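# Machine-tend a casting and fill the rack before its cover closes

## Task

Get the machine to complete one full cycle, about five to six minutes, on the casting held in its vise, which mills off the gate stump. Before the rack's cover closes (it starts closing at scene clock 820 s), move the wide raw casting from the rack into the in-nest, and put the machined casting from the vise and the three finished castings on the bench into rack pockets. A casting is only counted if it rests flat inside the low stops of its pocket or nest, is free of the gantry jaws, and is not supported or propped by the arm. The vise casting only counts once a full cycle has run and its stump is gone. Never let a casting drop to the floor or into the chip pan of the machine, because that ends the scene. Things held in place only by the robot at the end do not count. Finish by releasing and moving the arm away.

## Robot and tools

Robot: one Doosan M1013 six-joint arm carrying a Robotiq 2F-140 two-finger gripper. Its tool point (end_effector_position) lies midway between the closed finger pads. The fingers extend along the gripper's +z and open and close along its y. The fingertips stick out roughly 33 mm past that point when closed and 9 mm when fully open. While closing they travel about 24 mm further from the arm, so leave that clearance above any surface.

Scene frame: the origin is on the table top directly below the arm base, +z is up, and +y is to the left when looking along +x. Positions are in metres and orientation is a wxyz quaternion. The machine sits behind the base, with its doorway at x = -0.500 m. The base may be slightly tilted, and the reported hand position gets less accurate at long reach.

execute_actions takes {"actions": [one action]}. An empty list just returns the current state and images. An action may contain "rows", "steps", "until", and commands for the devices "machine" and "gantry".

rows: a list of 1 to 15 rows, each applied for one 1/30 s control step. Every row has 9 numbers in [-1, 1], in this order: arm/djoint_1 (waist), djoint_2 (shoulder), djoint_3 (elbow), djoint_4 (forearm roll), djoint_5 (wrist pitch), djoint_6 (wrist roll), gripper/position, gripper/force_limit, gripper/speed. The six joint values are offsets measured from the joint angles last reported before this action, not from the previous row. They are scaled so that 1.0 equals 1.398 rad for waist and shoulder, 2.097 rad for elbow, and 2.622 rad for the three wrist joints. Joint ranges in rad: elbow -2.792 to 2.792, all other joints -6.283 to 6.283. A call that pushes a joint more than 0.010 rad beyond its range is refused. A request past the true end is clipped there and reported as "joint sent to its limit".

Gripper values are absolute settings, not offsets. position: +1 is fully open (140 mm), about -0.8 is where the pads touch, and -1 closes until something stops it. force_limit: about 14 N at -1, 60 N at 0 and 107 N at +1. speed: about 30, 140 and 250 mm/s at -1, 0 and +1. To grip, send -1 and confirm object_status = 2. Status codes: 0 moving, 1 blocked while opening, 2 blocked while closing, 3 reached target or pads met. To squeeze harder on a held part, raise force_limit and nudge position, for example from -1 to -0.98.

steps: 1 to 450, at least one per row, default 15. Once the rows run out, the arm keeps heading to the last row's target, so give long moves extra steps. Joint speed is capped: 2.09 rad/s for waist and shoulder, 3.14 for elbow, 3.93 for the wrist joints, with 0.3 s to accelerate. The command may lead the measured angle by only 0.456, 0.683 or 0.854 rad respectively. Targets that would put the hand more than 70 mm from its current position are pulled back. Large moves therefore take several calls. If the result says "joint command not followed", the clearance check altered the targets, and you must send the rest of the move yourself.

until: ends the action at the first step where every condition holds. It does not stop any motion. Conditions look like {"machine": {"state": "done"}} or {"gantry": {"x_m": [">=", 2.0]}}. Numeric conditions always need an operator (=, !=, <, <=, >, >=). {"all": {"status": "ended"}} means nothing is still moving. {"any": {"status": "ended"}} means some motion that was active has finished.

machine commands: door "open"/"shut", vise "clamp"/"open", cycle_start true, reset true, stop true. You may send a list of up to 3 commands, each starting after the one before it. The doors open only when no cycle is running, the spindle is stopped and the table is at its load place. cycle_start needs state idle, doors shut, vise clamped and the table at the load place; after a cycle finishes, the vise has to open once before the next start. reset cancels a cycle (it then does not count) and clears a fault, so do not reset during the needed cycle. Watch state, door_state, vise_state, the *_answer fields, cycle_status, cycles_done, table_x_mm and spindle_rpm. Touching the doors causes a fault.

gantry commands: x_m, an absolute position along the beam from 0 to 3 m, with 0 at the motor end. z_m, an absolute lowering depth from 0 (fully up) to 0.9 m. jaw "open"/"close". You may send a list of up to 9 commands; the list is dropped after a contact_stop, a time_out or a refusal. Station positions in x_m: in-nest 0.58, out-nest 0.86, rack pockets 2.28, 2.42, 2.56, 2.7, 2.84. The wide raw casting starts at 2.42. Castings are picked and placed at z_m 0.852. The jaws handle parts 43 to 84 mm wide and up to 2 kg. They act only near that depth, and anything off-centre is set down off-centre by the same amount. Only the gantry can reach the rack. Keep the gantry and everything else clear of the cover when it closes, or the scene ends. Results include x_status/z_status (moving, done, contact_stop, time_out, stopped), the answers (not_taken means send again), jaw_state, jaw_gap_mm (86 open, 41 shut), out_nest (all_down means a part is lying flat) and rack_cover.

zoom_image(camera, region [x0,y0,x1,y1]) gives a closer view of a region up to 504x504 px of cam_high, cam_machine or cam_wrist. read_manual returns only licence texts. finished_scene(scene) ends the scene permanently.

Avoid: drops, sharp impacts, and hard pushes. Torque or force faults (144 N from outside) halt the arm for 10 s. Load limits are 319/319/150/42.3/42.3/42.3 N m. Holding a load for long heats the motors. Now and then a loose object may be nudged briefly.

Each tool is called after ">>>" as name(argument=value, ...), one argument or row to a line, values as JSON.

## Session

>>> execute_actions(
  actions=[
    {"machine":{"cycle_start":true},"steps":10},
  ],
)

Scene clock: 0.33 s.
end_effector_position=(+0.4408, -0.0399, +0.4115) position_measured=3 object_status=3 end_effector_quat_wxyz=(-0.039, +0.999, -0.018, +0.015) end_effector_velocity=(+0.000, +0.000, +0.000) end_effector_angular_velocity=(-0.001, -0.001, +0.001)
Joint positions: [-0.167 -0.212  1.885  0.072  1.442  1.384]
Joint velocities: [ 0.001 -0.001 -0.    -0.    -0.    -0.   ]
Joint torques (N m, as the joint torque sensors report them, + toward a larger angle): [  5.73 -18.97 -42.43   4.74  -0.24   0.19]
machine: state=running door_state=shut vise_state=clamped door_answer=taken vise_answer=taken cycle_start_answer=taken reset_answer=taken cycle_status=moving cycles_done=0 table_x_mm=0 spindle_rpm=600 refusals=0 queue=running queue_left=0
gantry: x_m=0.000 x_m_goal=0.000 x_status=done x_answer=taken z_m=0.000 z_m_goal=0.000 z_status=done z_answer=taken jaw_state=open jaw_answer=taken jaw_gap_mm=86.0 out_nest=all_up rack_cover=open rack_cover_faults=0 refusals=0 queue=idle queue_left=0
camera_calibration (this result's frames):
cam_wrist: T_world_to_cam=[[-0.109494, -0.990495, -0.0832565, 0.0457004], [-0.945476, 0.0779368, 0.316228, 0.303152], [-0.306734, 0.113342, -0.945023, 0.71705], [0, 0, 0, 1]] pos_world=[0.51157, -0.0596327, 0.585568]

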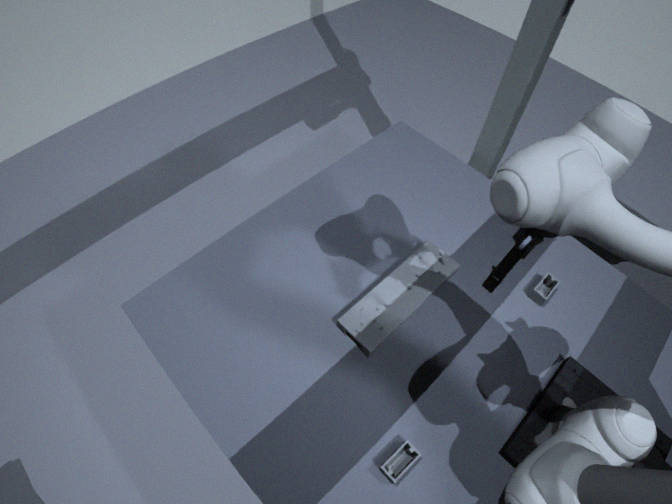

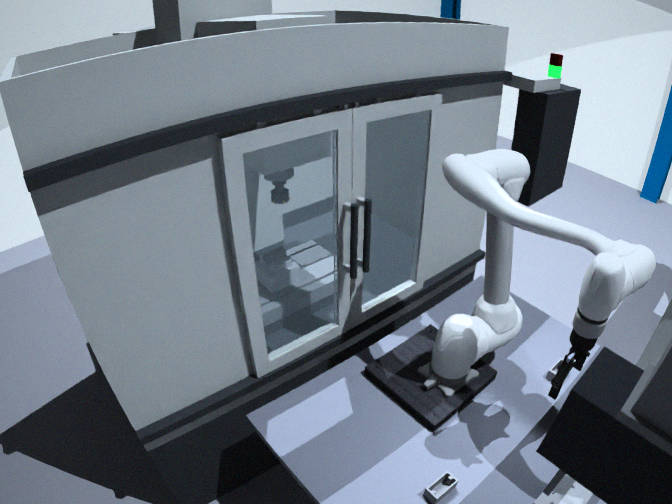

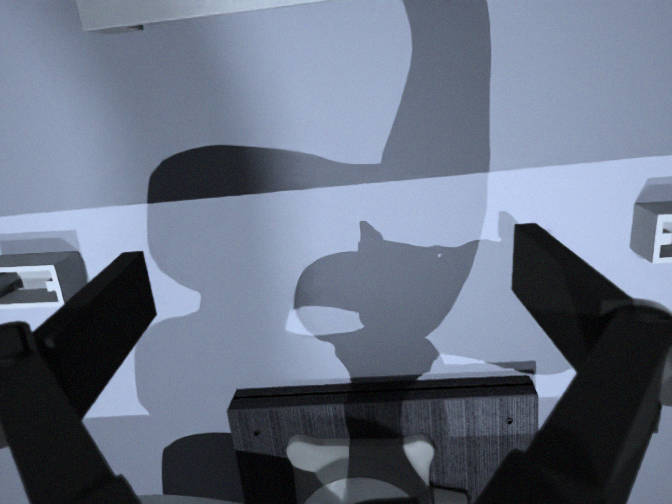

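>>> execute_actions(
  actions=[
    {"gantry":[{"x_m":2.42,"z_m":0},{"z_m":0.852},{"jaw":"close"},{"z_m":0},{"x_m":0.58},{"z_m":0.852},{"jaw":"open"},{"z_m":0}],"machine":{"door":"open"},"rows":[[0.27,0.25,-0.1,0,-0.05,0.1,0.4,0,0]],"steps":40},
  ],
)

Scene clock: 22.53 s.
end_effector_position=(+0.6191, +0.1564, +0.3431) position_measured=78 object_status=3 end_effector_quat_wxyz=(-0.042, +0.998, +0.035, +0.000) end_effector_velocity=(-0.000, -0.000, +0.000) end_effector_angular_velocity=(-0.000, -0.000, -0.001)
Joint positions: [0.211 0.138 1.675 0.072 1.311 1.646]
Joint velocities: [-0. -0.  0. -0.  0.  0.]
Joint torques (N m, as the joint torque sensors report them, + toward a larger angle): [  2.55 -52.28 -40.63   4.5    0.01  -0.12]
machine: state=running door_state=shut vise_state=clamped door_answer=waits_cycle_end vise_answer=taken cycle_start_answer=taken reset_answer=taken cycle_status=moving cycles_done=0 table_x_mm=171 spindle_rpm=600 refusals=0 queue=running queue_left=0
gantry: x_m=1.065 x_m_goal=2.420 x_status=moving x_answer=taken z_m=0.000 z_m_goal=0.000 z_status=done z_answer=taken jaw_state=open jaw_answer=taken jaw_gap_mm=86.0 out_nest=all_up rack_cover=open rack_cover_faults=0 refusals=0 queue=running queue_left=7
camera_calibration (this result's frames):
cam_wrist: T_world_to_cam=[[-0.0053503, -0.996116, -0.0878885, 0.191965], [-0.939732, -0.0250389, 0.340995, 0.482103], [-0.341871, 0.084416, -0.935948, 0.708055], [0, 0, 0, 1]] pos_world=[0.696138, 0.14352, 0.515179]

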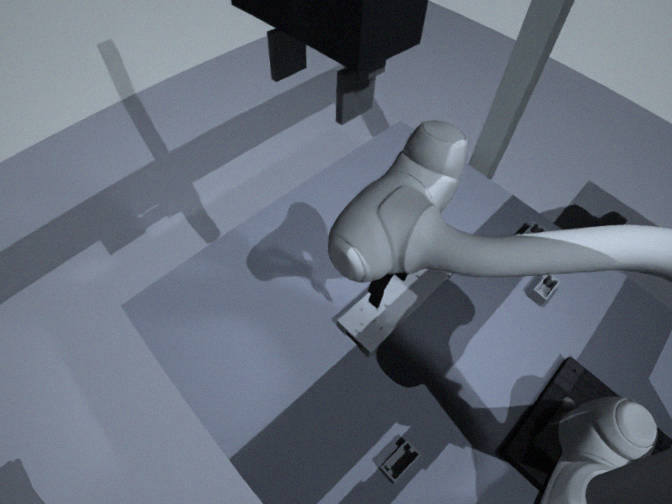

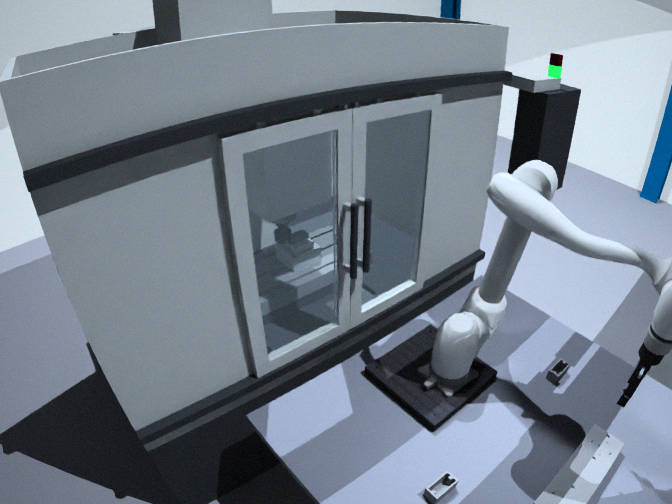

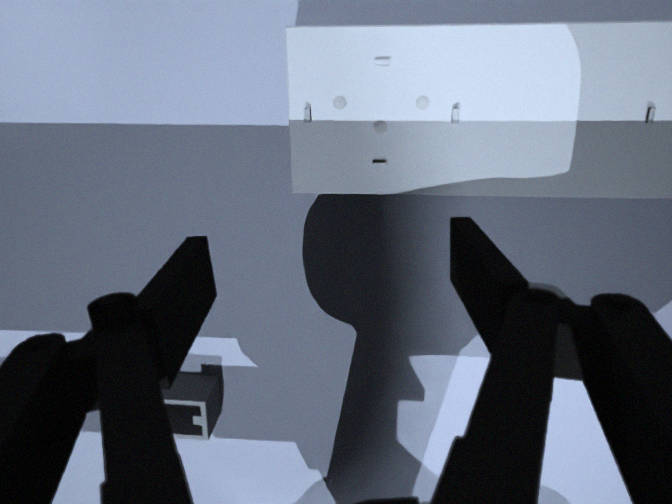

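>>> execute_actions(
  actions=[
    {"rows":[[0.47,-0.092,0.199,-0.027,-0.103,-0.33,0.4,0,0]],"steps":45},
  ],
)

Scene clock: 32.73 s.
end_effector_position=(+0.3084, +0.3785, +0.2050) position_measured=78 object_status=3 end_effector_quat_wxyz=(-0.009, +0.693, +0.721, +0.001) end_effector_velocity=(-0.000, -0.000, -0.000) end_effector_angular_velocity=(-0.000, -0.000, +0.001)
Joint positions: [0.868 0.009 2.092 0.002 1.041 0.781]
Joint velocities: [ 0.     0.     0.    -0.    -0.    -0.001]
Joint torques (N m, as the joint torque sensors report them, + toward a larger angle): [  3.79 -35.48 -34.31   3.8    0.01   0.04]
machine: state=running door_state=shut vise_state=clamped door_answer=waits_cycle_end vise_answer=taken cycle_start_answer=taken reset_answer=taken cycle_status=moving cycles_done=0 table_x_mm=251 spindle_rpm=600 refusals=0 queue=done queue_left=0
gantry: x_m=0.580 x_m_goal=0.580 x_status=done x_answer=taken z_m=0.615 z_m_goal=0.000 z_status=moving z_answer=taken jaw_state=open jaw_answer=taken jaw_gap_mm=86.0 out_nest=all_up rack_cover=open rack_cover_faults=0 refusals=0 queue=running queue_left=0
camera_calibration (this result's frames):
cam_wrist: T_world_to_cam=[[0.999232, -0.0361033, -0.0152222, -0.288668], [-0.0291408, -0.944498, 0.327223, 0.312769], [-0.0261911, -0.326528, -0.944825, 0.513769], [0, 0, 0, 1]] pos_world=[0.311017, 0.452748, 0.378683]

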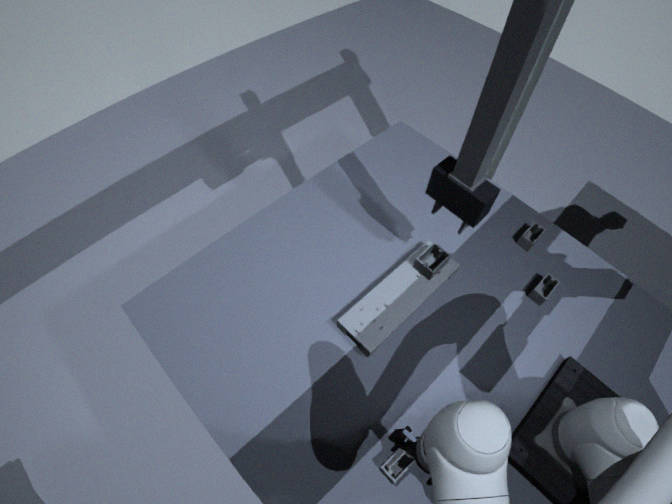

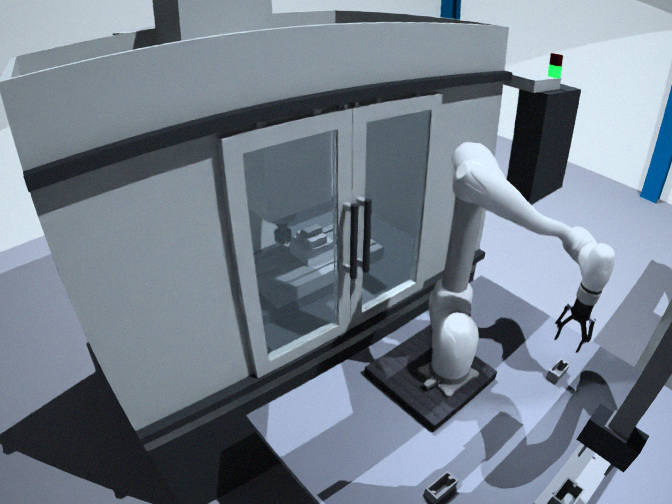

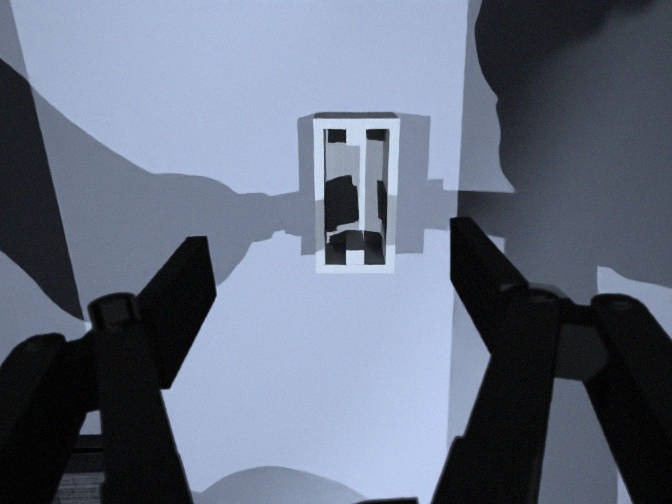

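>>> execute_actions(
  actions=[
    {"rows":[[-0.004,0.144,0.051,0,-0.118,-0.002,0.4,0,0]],"steps":35},
  ],
)

>>> execute_actions(
  actions=[
    {"rows":[[0,0,0,0,0,0,-1,0,0]],"steps":25},
  ],
)

Scene clock: 44.80 s.
end_effector_position=(+0.3199, +0.3900, +0.0584) position_measured=78 object_status=3 end_effector_quat_wxyz=(-0.008, +0.693, +0.720, +0.001) end_effector_velocity=(+0.000, -0.000, +0.000) end_effector_angular_velocity=(+0.000, -0.000, -0.001)
Joint positions: [0.862 0.21  2.199 0.002 0.732 0.776]
Joint velocities: [-0.    -0.001  0.     0.     0.     0.   ]
Joint torques (N m, as the joint torque sensors report them, + toward a larger angle): [  4.05 -47.77 -27.67   3.51   0.31   0.44]
machine: state=running door_state=shut vise_state=clamped door_answer=waits_cycle_end vise_answer=taken cycle_start_answer=taken reset_answer=taken cycle_status=moving cycles_done=0 table_x_mm=330 spindle_rpm=600 refusals=0 queue=done queue_left=0
gantry: x_m=0.580 x_m_goal=0.580 x_status=done x_answer=taken z_m=0.000 z_m_goal=0.000 z_status=done z_answer=taken jaw_state=open jaw_answer=taken jaw_gap_mm=86.0 out_nest=all_up rack_cover=open rack_cover_faults=0 refusals=0 queue=done queue_left=0
camera_calibration (this result's frames):
cam_wrist: T_world_to_cam=[[0.99922, -0.036828, -0.0142431, -0.301764], [-0.0301605, -0.944657, 0.326669, 0.372313], [-0.0254854, -0.325985, -0.945031, 0.378898], [0, 0, 0, 1]] pos_world=[0.322414, 0.46411, 0.23215]

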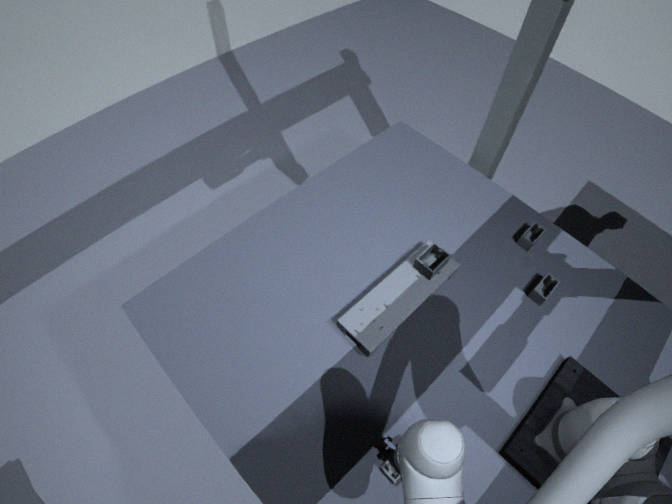

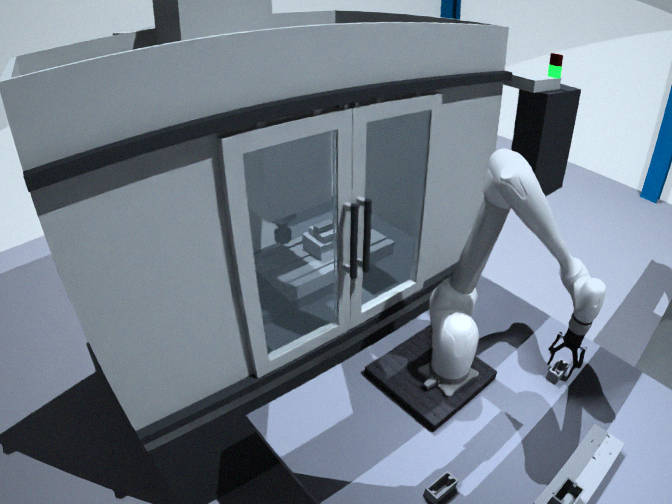

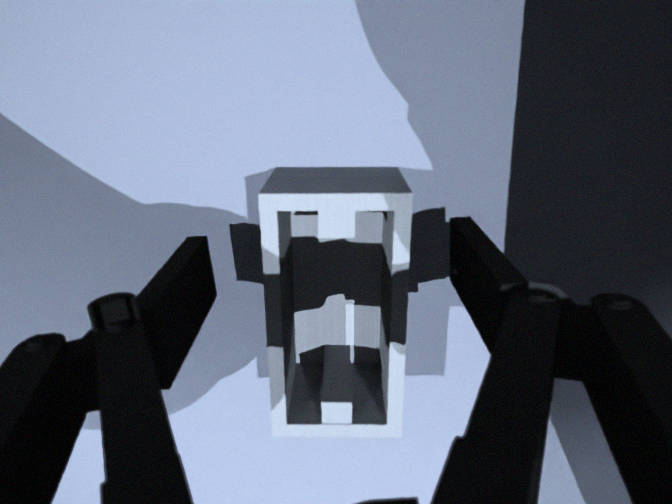

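Scene clock: 45.63 s.
end_effector_position=(+0.3199, +0.3900, +0.0584) position_measured=154 object_status=2 end_effector_quat_wxyz=(-0.008, +0.693, +0.720, +0.001) end_effector_velocity=(+0.000, -0.000, -0.000) end_effector_angular_velocity=(-0.000, -0.000, -0.001)
Joint positions: [0.862 0.21  2.199 0.002 0.732 0.776]
Joint velocities: [-0.001  0.     0.    -0.    -0.     0.   ]
Joint torques (N m, as the joint torque sensors report them, + toward a larger angle): [  0.36 -29.46 -14.78   3.76  -0.27   0.2 ]
machine: state=running door_state=shut vise_state=clamped door_answer=waits_cycle_end vise_answer=taken cycle_start_answer=taken reset_answer=taken cycle_status=moving cycles_done=0 table_x_mm=324 spindle_rpm=600 refusals=0 queue=done queue_left=0
gantry: x_m=0.580 x_m_goal=0.580 x_status=done x_answer=taken z_m=0.000 z_m_goal=0.000 z_status=done z_answer=taken jaw_state=open jaw_answer=taken jaw_gap_mm=86.0 out_nest=all_up rack_cover=open rack_cover_faults=0 refusals=0 queue=done queue_left=0
camera_calibration (this result's frames):
cam_wrist: T_world_to_cam=[[0.99922, -0.0368267, -0.0142427, -0.301765], [-0.0301595, -0.944658, 0.326669, 0.372313], [-0.0254846, -0.325984, -0.945032, 0.378896], [0, 0, 0, 1]] pos_world=[0.322414, 0.46411, 0.232148]

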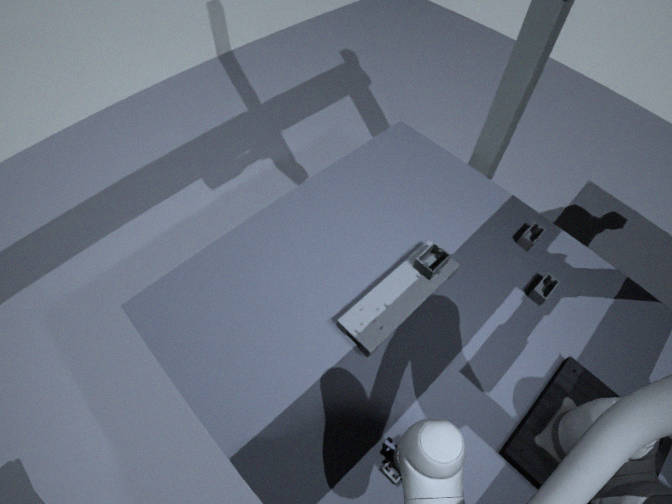

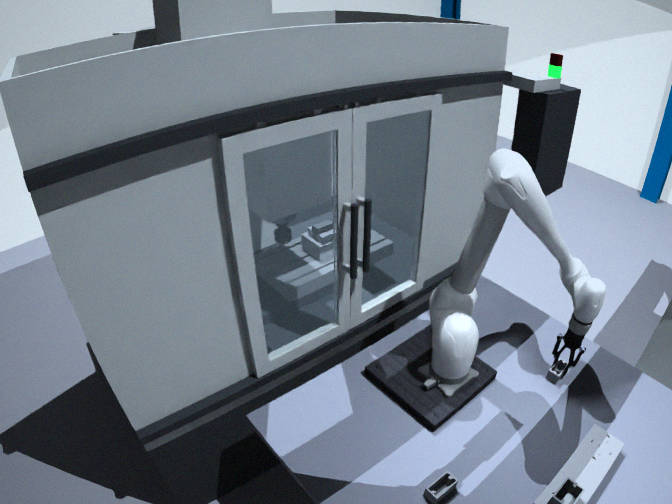

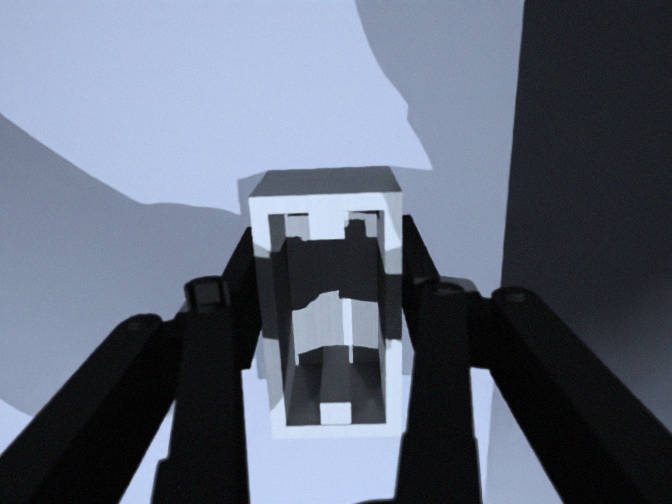

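>>> execute_actions(
  actions=[
    {"rows":[[0,-0.12,-0.03,0,0.09,0,-1,0,0]],"steps":20},
  ],
)

>>> execute_actions(
  actions=[
    {"rows":[[-0.458,0.12,-0.134,0,0.025,-0.25,-1,0,0]],"steps":45},
  ],
)

Scene clock: 55.87 s.
end_effector_position=(+0.3075, +0.3743, +0.1678) position_measured=155 object_status=2 end_effector_quat_wxyz=(-0.009, +0.693, +0.721, -0.001) end_effector_velocity=(-0.000, +0.000, +0.000) end_effector_angular_velocity=(+0.000, -0.000, +0.000)
Joint positions: [0.862 0.043 2.136 0.002 0.967 0.776]
Joint velocities: [ 0. -0. -0. -0.  0.  0.]
Joint torques (N m, as the joint torque sensors report them, + toward a larger angle): [  2.97 -38.29 -34.53   3.88  -0.05   0.24]
machine: state=running door_state=shut vise_state=clamped door_answer=waits_cycle_end vise_answer=taken cycle_start_answer=taken reset_answer=taken cycle_status=moving cycles_done=0 table_x_mm=243 spindle_rpm=600 refusals=0 queue=done queue_left=0
gantry: x_m=0.580 x_m_goal=0.580 x_status=done x_answer=taken z_m=0.000 z_m_goal=0.000 z_status=done z_answer=taken jaw_state=open jaw_answer=taken jaw_gap_mm=86.0 out_nest=all_up rack_cover=open rack_cover_faults=0 refusals=0 queue=done queue_left=0
camera_calibration (this result's frames):
cam_wrist: T_world_to_cam=[[0.999171, -0.0365211, -0.0179754, -0.287797], [-0.0285414, -0.943437, 0.330321, 0.31985], [-0.0290223, -0.329534, -0.943698, 0.479079], [0, 0, 0, 1]] pos_world=[0.310592, 0.44912, 0.341279]

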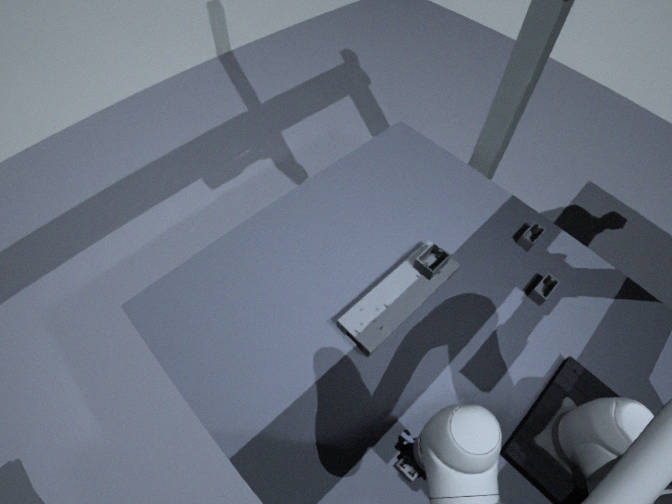

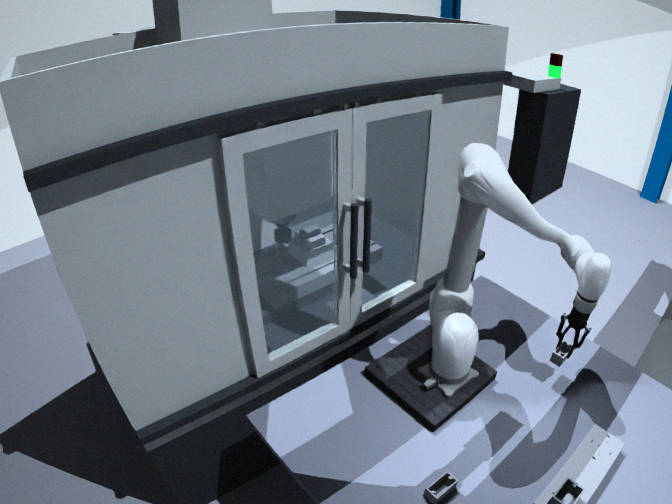

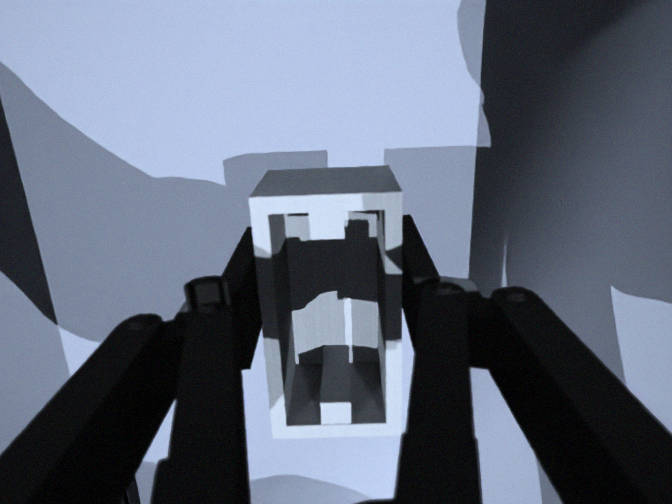

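Scene clock: 57.37 s.
end_effector_position=(+0.6215, +0.1428, +0.2029) position_measured=155 object_status=2 end_effector_quat_wxyz=(+0.004, +0.688, +0.726, +0.019) end_effector_velocity=(+0.000, -0.000, +0.001) end_effector_angular_velocity=(+0.000, -0.001, -0.001)
Joint positions: [0.222 0.21  1.855 0.002 1.033 0.12 ]
Joint velocities: [-0.    -0.001 -0.    -0.    -0.     0.   ]
Joint torques (N m, as the joint torque sensors report them, + toward a larger angle): [  2.72 -57.75 -37.64   4.28  -0.07   0.09]
machine: state=running door_state=shut vise_state=clamped door_answer=waits_cycle_end vise_answer=taken cycle_start_answer=taken reset_answer=taken cycle_status=moving cycles_done=0 table_x_mm=231 spindle_rpm=600 refusals=0 queue=done queue_left=0
gantry: x_m=0.580 x_m_goal=0.580 x_status=done x_answer=taken z_m=0.000 z_m_goal=0.000 z_status=done z_answer=taken jaw_state=open jaw_answer=taken jaw_gap_mm=86.0 out_nest=all_up rack_cover=open rack_cover_faults=0 refusals=0 queue=done queue_left=0
camera_calibration (this result's frames):
cam_wrist: T_world_to_cam=[[0.99936, -0.0220864, 0.028142, -0.620917], [-0.0299042, -0.947516, 0.318308, 0.102719], [0.0196347, -0.318946, -0.94757, 0.414022], [0, 0, 0, 1]] pos_world=[0.615462, 0.215664, 0.377092]

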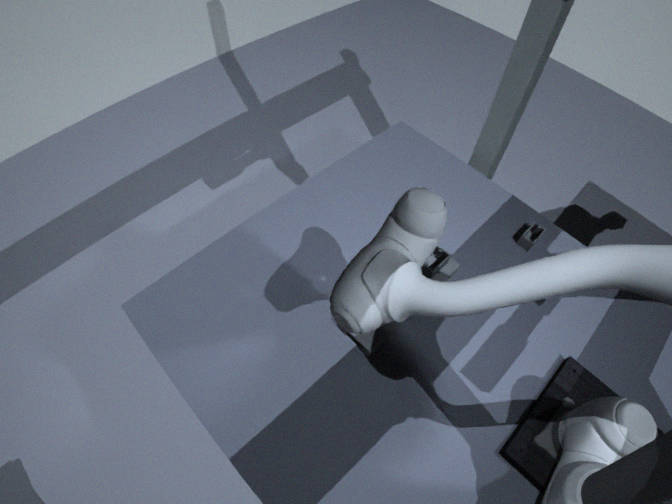

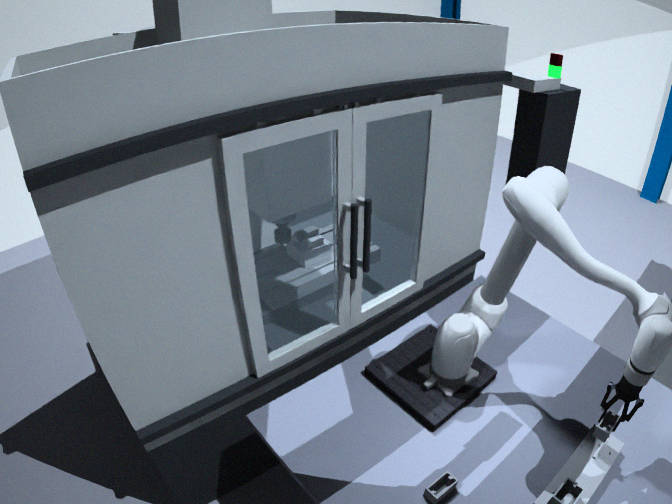

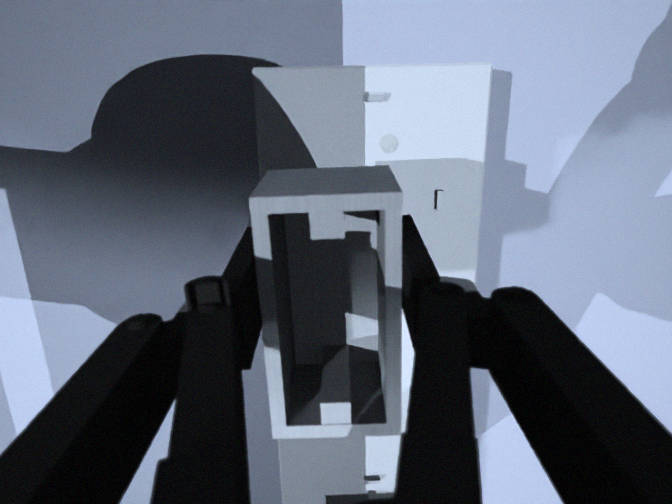

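>>> execute_actions(
  actions=[
    {"rows":[[0,0.097,0,0,-0.036,0,-1,0,0]],"steps":30},
  ],
)

Scene clock: 64.00 s.
end_effector_position=(+0.6469, +0.1485, +0.1152) position_measured=155 object_status=2 end_effector_quat_wxyz=(-0.008, +0.688, +0.726, +0.002) end_effector_velocity=(+0.000, +0.000, +0.000) end_effector_angular_velocity=(-0.000, -0.000, +0.000)
Joint positions: [0.222 0.346 1.855 0.002 0.939 0.12 ]
Joint velocities: [ 0. -0.  0. -0. -0. -0.]
Joint torques (N m, as the joint torque sensors report them, + toward a larger angle): [  3.19 -69.4  -32.62   3.42   0.02   0.37]
machine: state=running door_state=shut vise_state=clamped door_answer=waits_cycle_end vise_answer=taken cycle_start_answer=taken reset_answer=taken cycle_status=moving cycles_done=0 table_x_mm=179 spindle_rpm=600 refusals=0 queue=done queue_left=0
gantry: x_m=0.580 x_m_goal=0.580 x_status=done x_answer=taken z_m=0.000 z_m_goal=0.000 z_status=done z_answer=taken jaw_state=open jaw_answer=taken jaw_gap_mm=86.0 out_nest=all_up rack_cover=open rack_cover_faults=0 refusals=0 queue=done queue_left=0
camera_calibration (this result's frames):
cam_wrist: T_world_to_cam=[[0.999692, -0.0215822, -0.0122646, -0.639334], [-0.0164049, -0.945194, 0.326098, 0.126794], [-0.0186304, -0.325796, -0.945256, 0.357813], [0, 0, 0, 1]] pos_world=[0.647883, 0.222621, 0.289037]

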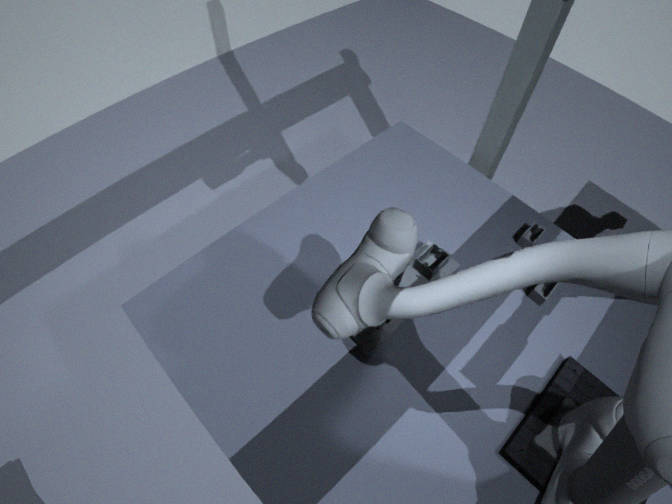

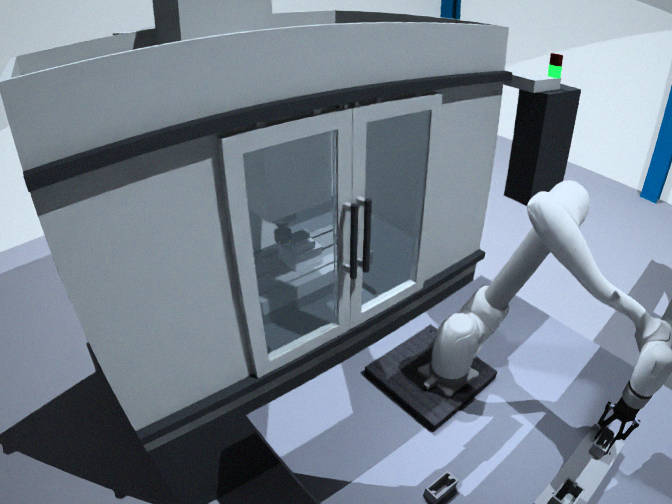

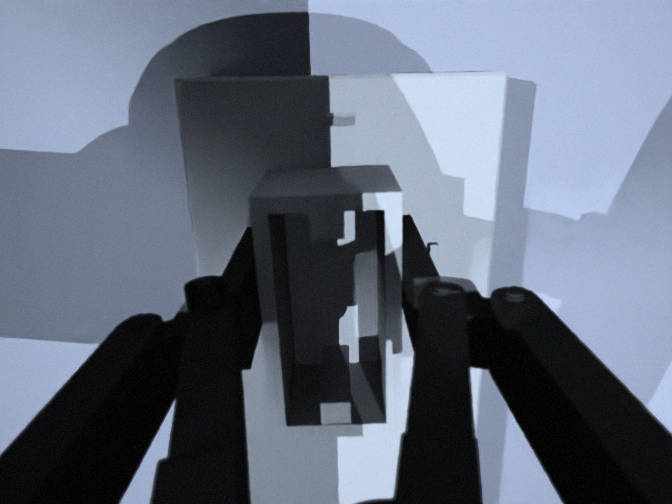

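>>> execute_actions(
  actions=[
    {"rows":[[0,0.008,0,0,-0.004,0,-1,0,0],[0,0.008,0,0,-0.004,0,-1,0,0],[0,0.008,0,0,-0.004,0,-1,0,0],[0,0.008,0,0,-0.004,0,-1,0,0],[0,0.008,0,0,-0.004,0,-1,0,0],[0,0.008,0,0,-0.004,0,-1,0,0],[0,0.008,0,0,-0.004,0,-1,0,0],[0,0.008,0,0,-0.004,0,-1,0,0],[0,0.008,0,0,-0.004,0,-1,0,0],[0,0.008,0,0,-0.004,0,-1,0,0],[0,0.008,0,0,-0.004,0,0.4,0,0]],"steps":28},
  ],
)

>>> execute_actions(
  actions=[
    {"rows":[[0,-0.15,0.05,0,0.04,0,0.4,0,0]],"steps":22},
  ],
)

Scene clock: 71.80 s.
end_effector_position=(+0.6493, +0.1491, +0.1078) position_measured=78 object_status=3 end_effector_quat_wxyz=(-0.008, +0.688, +0.726, +0.002) end_effector_velocity=(+0.000, +0.000, -0.000) end_effector_angular_velocity=(+0.000, +0.001, -0.000)
Joint positions: [0.222 0.357 1.855 0.002 0.928 0.12 ]
Joint velocities: [ 0.     0.001 -0.     0.    -0.     0.001]
Joint torques (N m, as the joint torque sensors report them, + toward a larger angle): [  2.83 -66.99 -31.54   3.78  -0.07   0.4 ]
machine: state=running door_state=shut vise_state=clamped door_answer=waits_cycle_end vise_answer=taken cycle_start_answer=taken reset_answer=taken cycle_status=moving cycles_done=0 table_x_mm=118 spindle_rpm=600 refusals=0 queue=done queue_left=0
gantry: x_m=0.580 x_m_goal=0.580 x_status=done x_answer=taken z_m=0.000 z_m_goal=0.000 z_status=done z_answer=taken jaw_state=open jaw_answer=taken jaw_gap_mm=86.0 out_nest=all_down rack_cover=open rack_cover_faults=0 refusals=0 queue=done queue_left=0
camera_calibration (this result's frames):
cam_wrist: T_world_to_cam=[[0.999683, -0.0215824, -0.0129773, -0.641766], [-0.01617, -0.945149, 0.326238, 0.129596], [-0.0193065, -0.325925, -0.945198, 0.351442], [0, 0, 0, 1]] pos_world=[0.650443, 0.223181, 0.281575]

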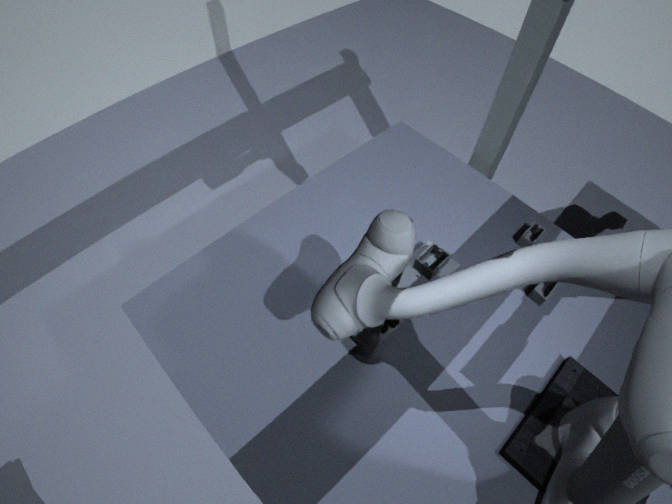

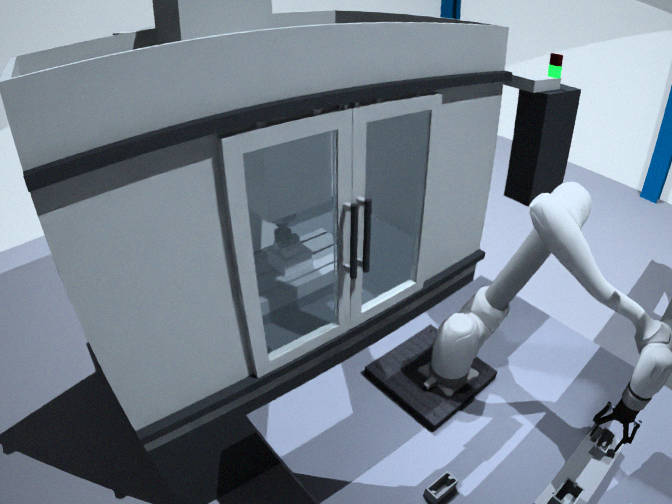

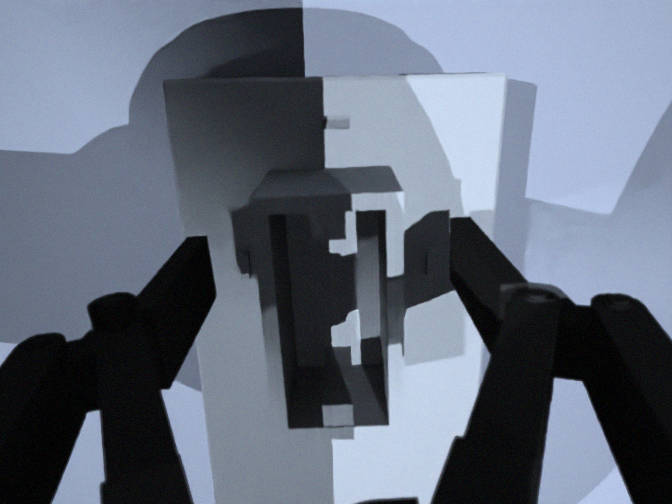

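Scene clock: 72.53 s.
end_effector_position=(+0.5584, +0.1319, +0.1896) position_measured=78 object_status=3 end_effector_quat_wxyz=(-0.008, +0.688, +0.726, +0.002) end_effector_velocity=(-0.000, -0.000, +0.000) end_effector_angular_velocity=(-0.000, -0.000, -0.001)
Joint positions: [0.222 0.147 1.96  0.002 1.033 0.12 ]
Joint velocities: [-0.001 -0.     0.    -0.     0.     0.001]
Joint torques (N m, as the joint torque sensors report them, + toward a larger angle): [  4.03 -51.2  -33.56   4.13   0.06  -0.03]
machine: state=running door_state=shut vise_state=clamped door_answer=waits_cycle_end vise_answer=taken cycle_start_answer=taken reset_answer=taken cycle_status=moving cycles_done=0 table_x_mm=112 spindle_rpm=600 refusals=0 queue=done queue_left=0
gantry: x_m=0.580 x_m_goal=0.580 x_status=done x_answer=taken z_m=0.000 z_m_goal=0.000 z_status=done z_answer=taken jaw_state=open jaw_answer=taken jaw_gap_mm=86.0 out_nest=all_down rack_cover=open rack_cover_faults=0 refusals=0 queue=done queue_left=0
camera_calibration (this result's frames):
cam_wrist: T_world_to_cam=[[0.999685, -0.0214668, -0.0130369, -0.55023], [-0.016043, -0.945179, 0.326159, 0.0851589], [-0.0193238, -0.325847, -0.945225, 0.421392], [0, 0, 0, 1]] pos_world=[0.559565, 0.205988, 0.363362]

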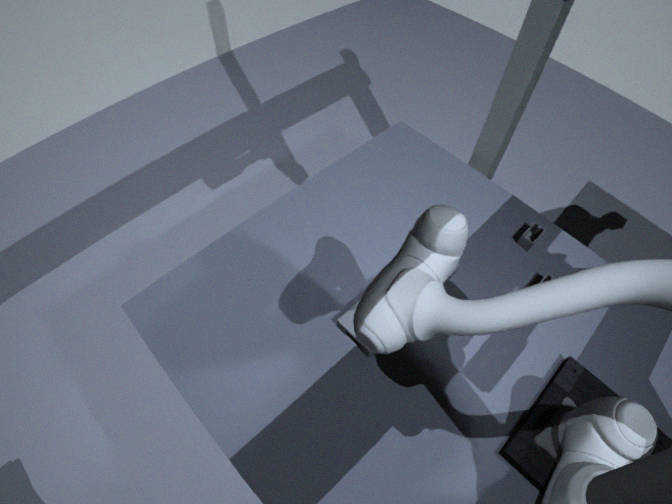

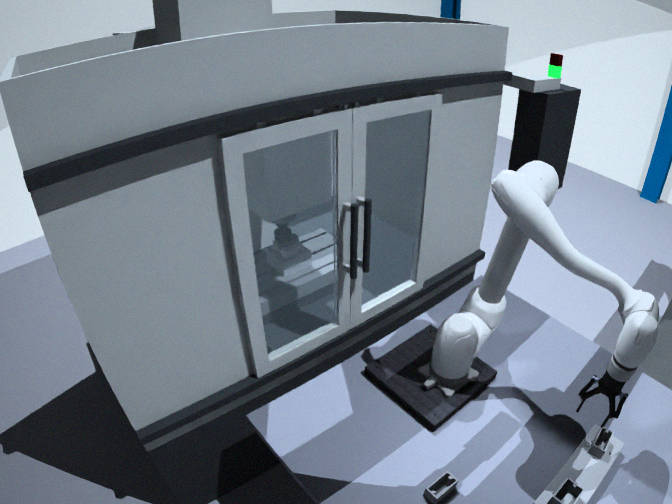

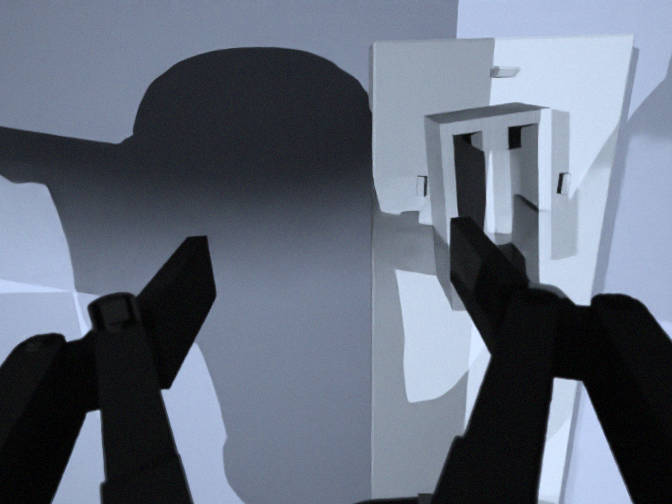

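>>> execute_actions(
  actions=[
    {"rows":[[-0.795,-0.085,0.053,0,0.003,-0.42,0.4,0,0]],"steps":50},
  ],
)

>>> execute_actions(
  actions=[
    {"gantry":[{"x_m":0.86},{"z_m":0.852},{"jaw":"close"},{"z_m":0},{"x_m":2.28},{"z_m":0.852},{"jaw":"open"},{"z_m":0},{"x_m":2.0}],"steps":2},
  ],
)

Scene clock: 80.10 s.
end_effector_position=(+0.3262, -0.3845, +0.1956) position_measured=78 object_status=3 end_effector_quat_wxyz=(-0.007, +0.692, +0.722, +0.002) end_effector_velocity=(-0.000, -0.000, +0.000) end_effector_angular_velocity=(-0.000, +0.000, +0.000)
Joint positions: [-0.89   0.029  2.071  0.002  1.041 -0.981]
Joint velocities: [-0.    -0.     0.    -0.     0.    -0.001]
Joint torques (N m, as the joint torque sensors report them, + toward a larger angle): [  1.7  -40.21 -36.05   3.99  -0.12   0.07]
machine: state=running door_state=shut vise_state=clamped door_answer=waits_cycle_end vise_answer=taken cycle_start_answer=taken reset_answer=taken cycle_status=moving cycles_done=0 table_x_mm=53 spindle_rpm=600 refusals=0 queue=done queue_left=0
gantry: x_m=0.580 x_m_goal=0.580 x_status=done x_answer=taken z_m=0.000 z_m_goal=0.000 z_status=done z_answer=taken jaw_state=open jaw_answer=taken jaw_gap_mm=86.0 out_nest=all_down rack_cover=open rack_cover_faults=0 refusals=0 queue=done queue_left=0
camera_calibration (this result's frames):
cam_wrist: T_world_to_cam=[[0.999417, -0.0318688, -0.0122369, -0.333097], [-0.0261094, -0.94452, 0.327415, -0.40531], [-0.0219924, -0.326904, -0.944801, 0.254725], [0, 0, 0, 1]] pos_world=[0.327922, -0.310168, 0.369293]

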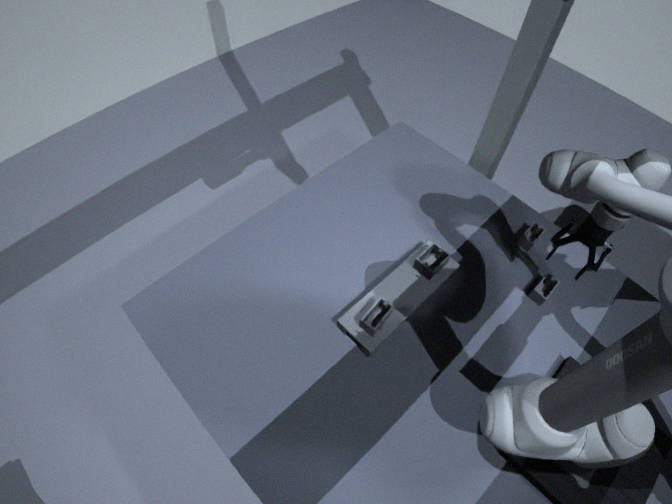

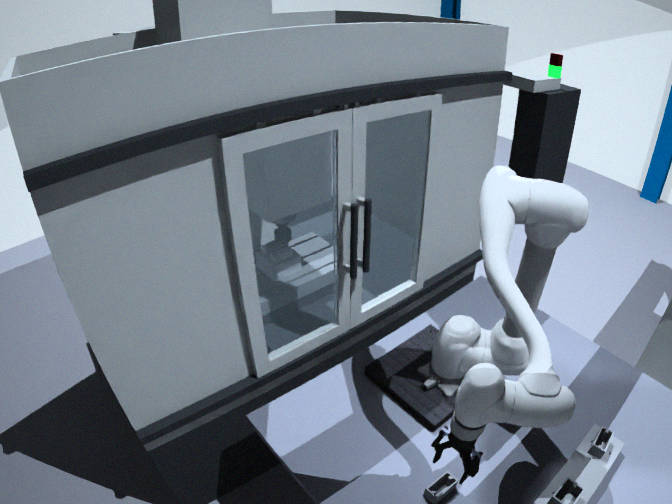

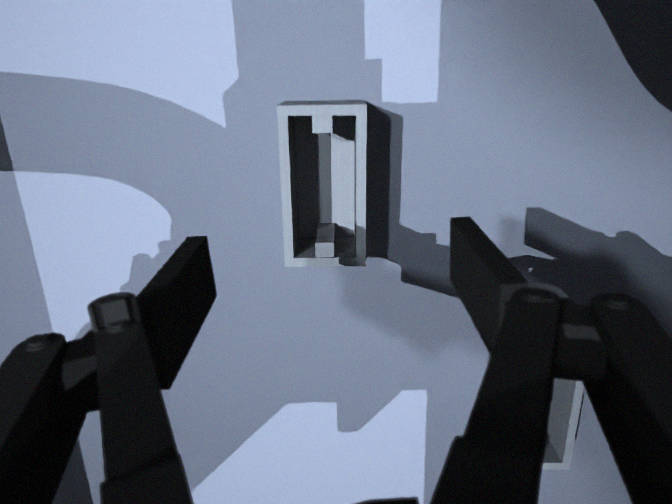

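Scene clock: 80.17 s.
end_effector_position=(+0.3261, -0.3845, +0.1956) position_measured=78 object_status=3 end_effector_quat_wxyz=(-0.007, +0.692, +0.722, +0.002) end_effector_velocity=(-0.000, -0.000, +0.000) end_effector_angular_velocity=(-0.000, -0.000, -0.002)
Joint positions: [-0.89   0.029  2.071  0.002  1.041 -0.981]
Joint velocities: [-0.001  0.    -0.     0.    -0.     0.001]
Joint torques (N m, as the joint torque sensors report them, + toward a larger angle): [  2.56 -39.97 -34.12   4.01   0.49  -0.43]
machine: state=running door_state=shut vise_state=clamped door_answer=waits_cycle_end vise_answer=taken cycle_start_answer=taken reset_answer=taken cycle_status=moving cycles_done=0 table_x_mm=52 spindle_rpm=600 refusals=0 queue=done queue_left=0
gantry: x_m=0.585 x_m_goal=0.860 x_status=moving x_answer=taken z_m=0.000 z_m_goal=0.000 z_status=done z_answer=taken jaw_state=open jaw_answer=taken jaw_gap_mm=86.0 out_nest=all_down rack_cover=open rack_cover_faults=0 refusals=0 queue=running queue_left=8
camera_calibration (this result's frames):
cam_wrist: T_world_to_cam=[[0.999416, -0.0319076, -0.0122374, -0.333096], [-0.0261459, -0.944519, 0.327415, -0.405311], [-0.0220055, -0.326904, -0.944801, 0.254725], [0, 0, 0, 1]] pos_world=[0.32791, -0.310181, 0.369293]

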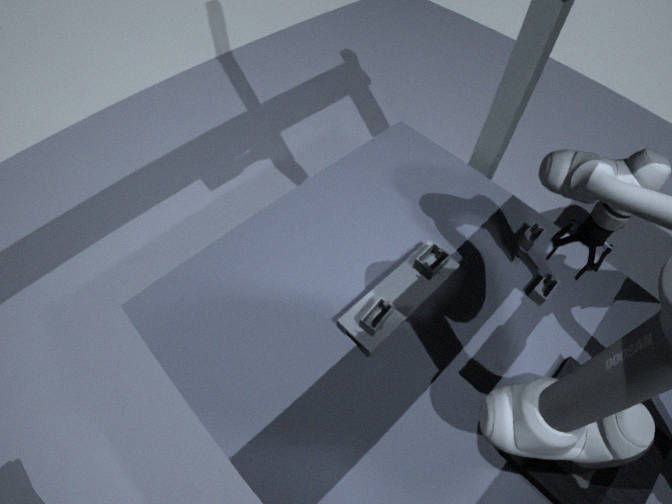

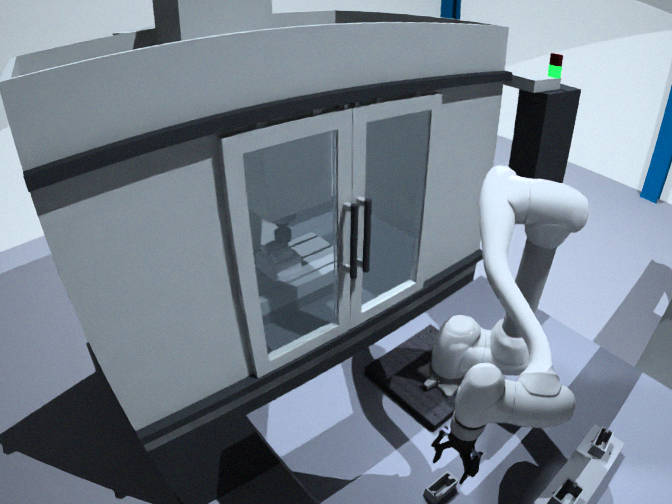

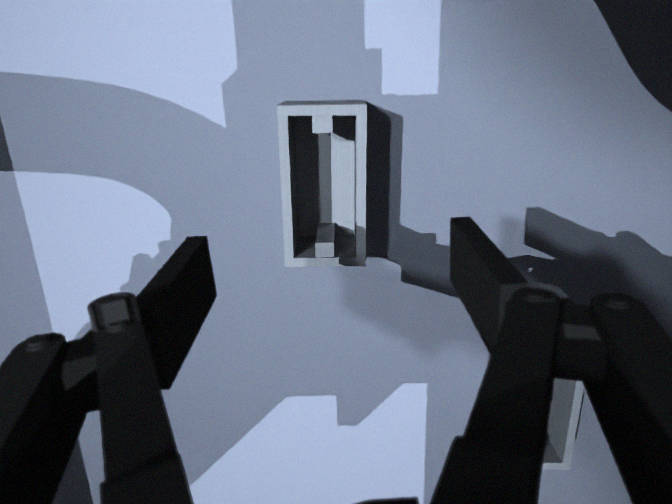

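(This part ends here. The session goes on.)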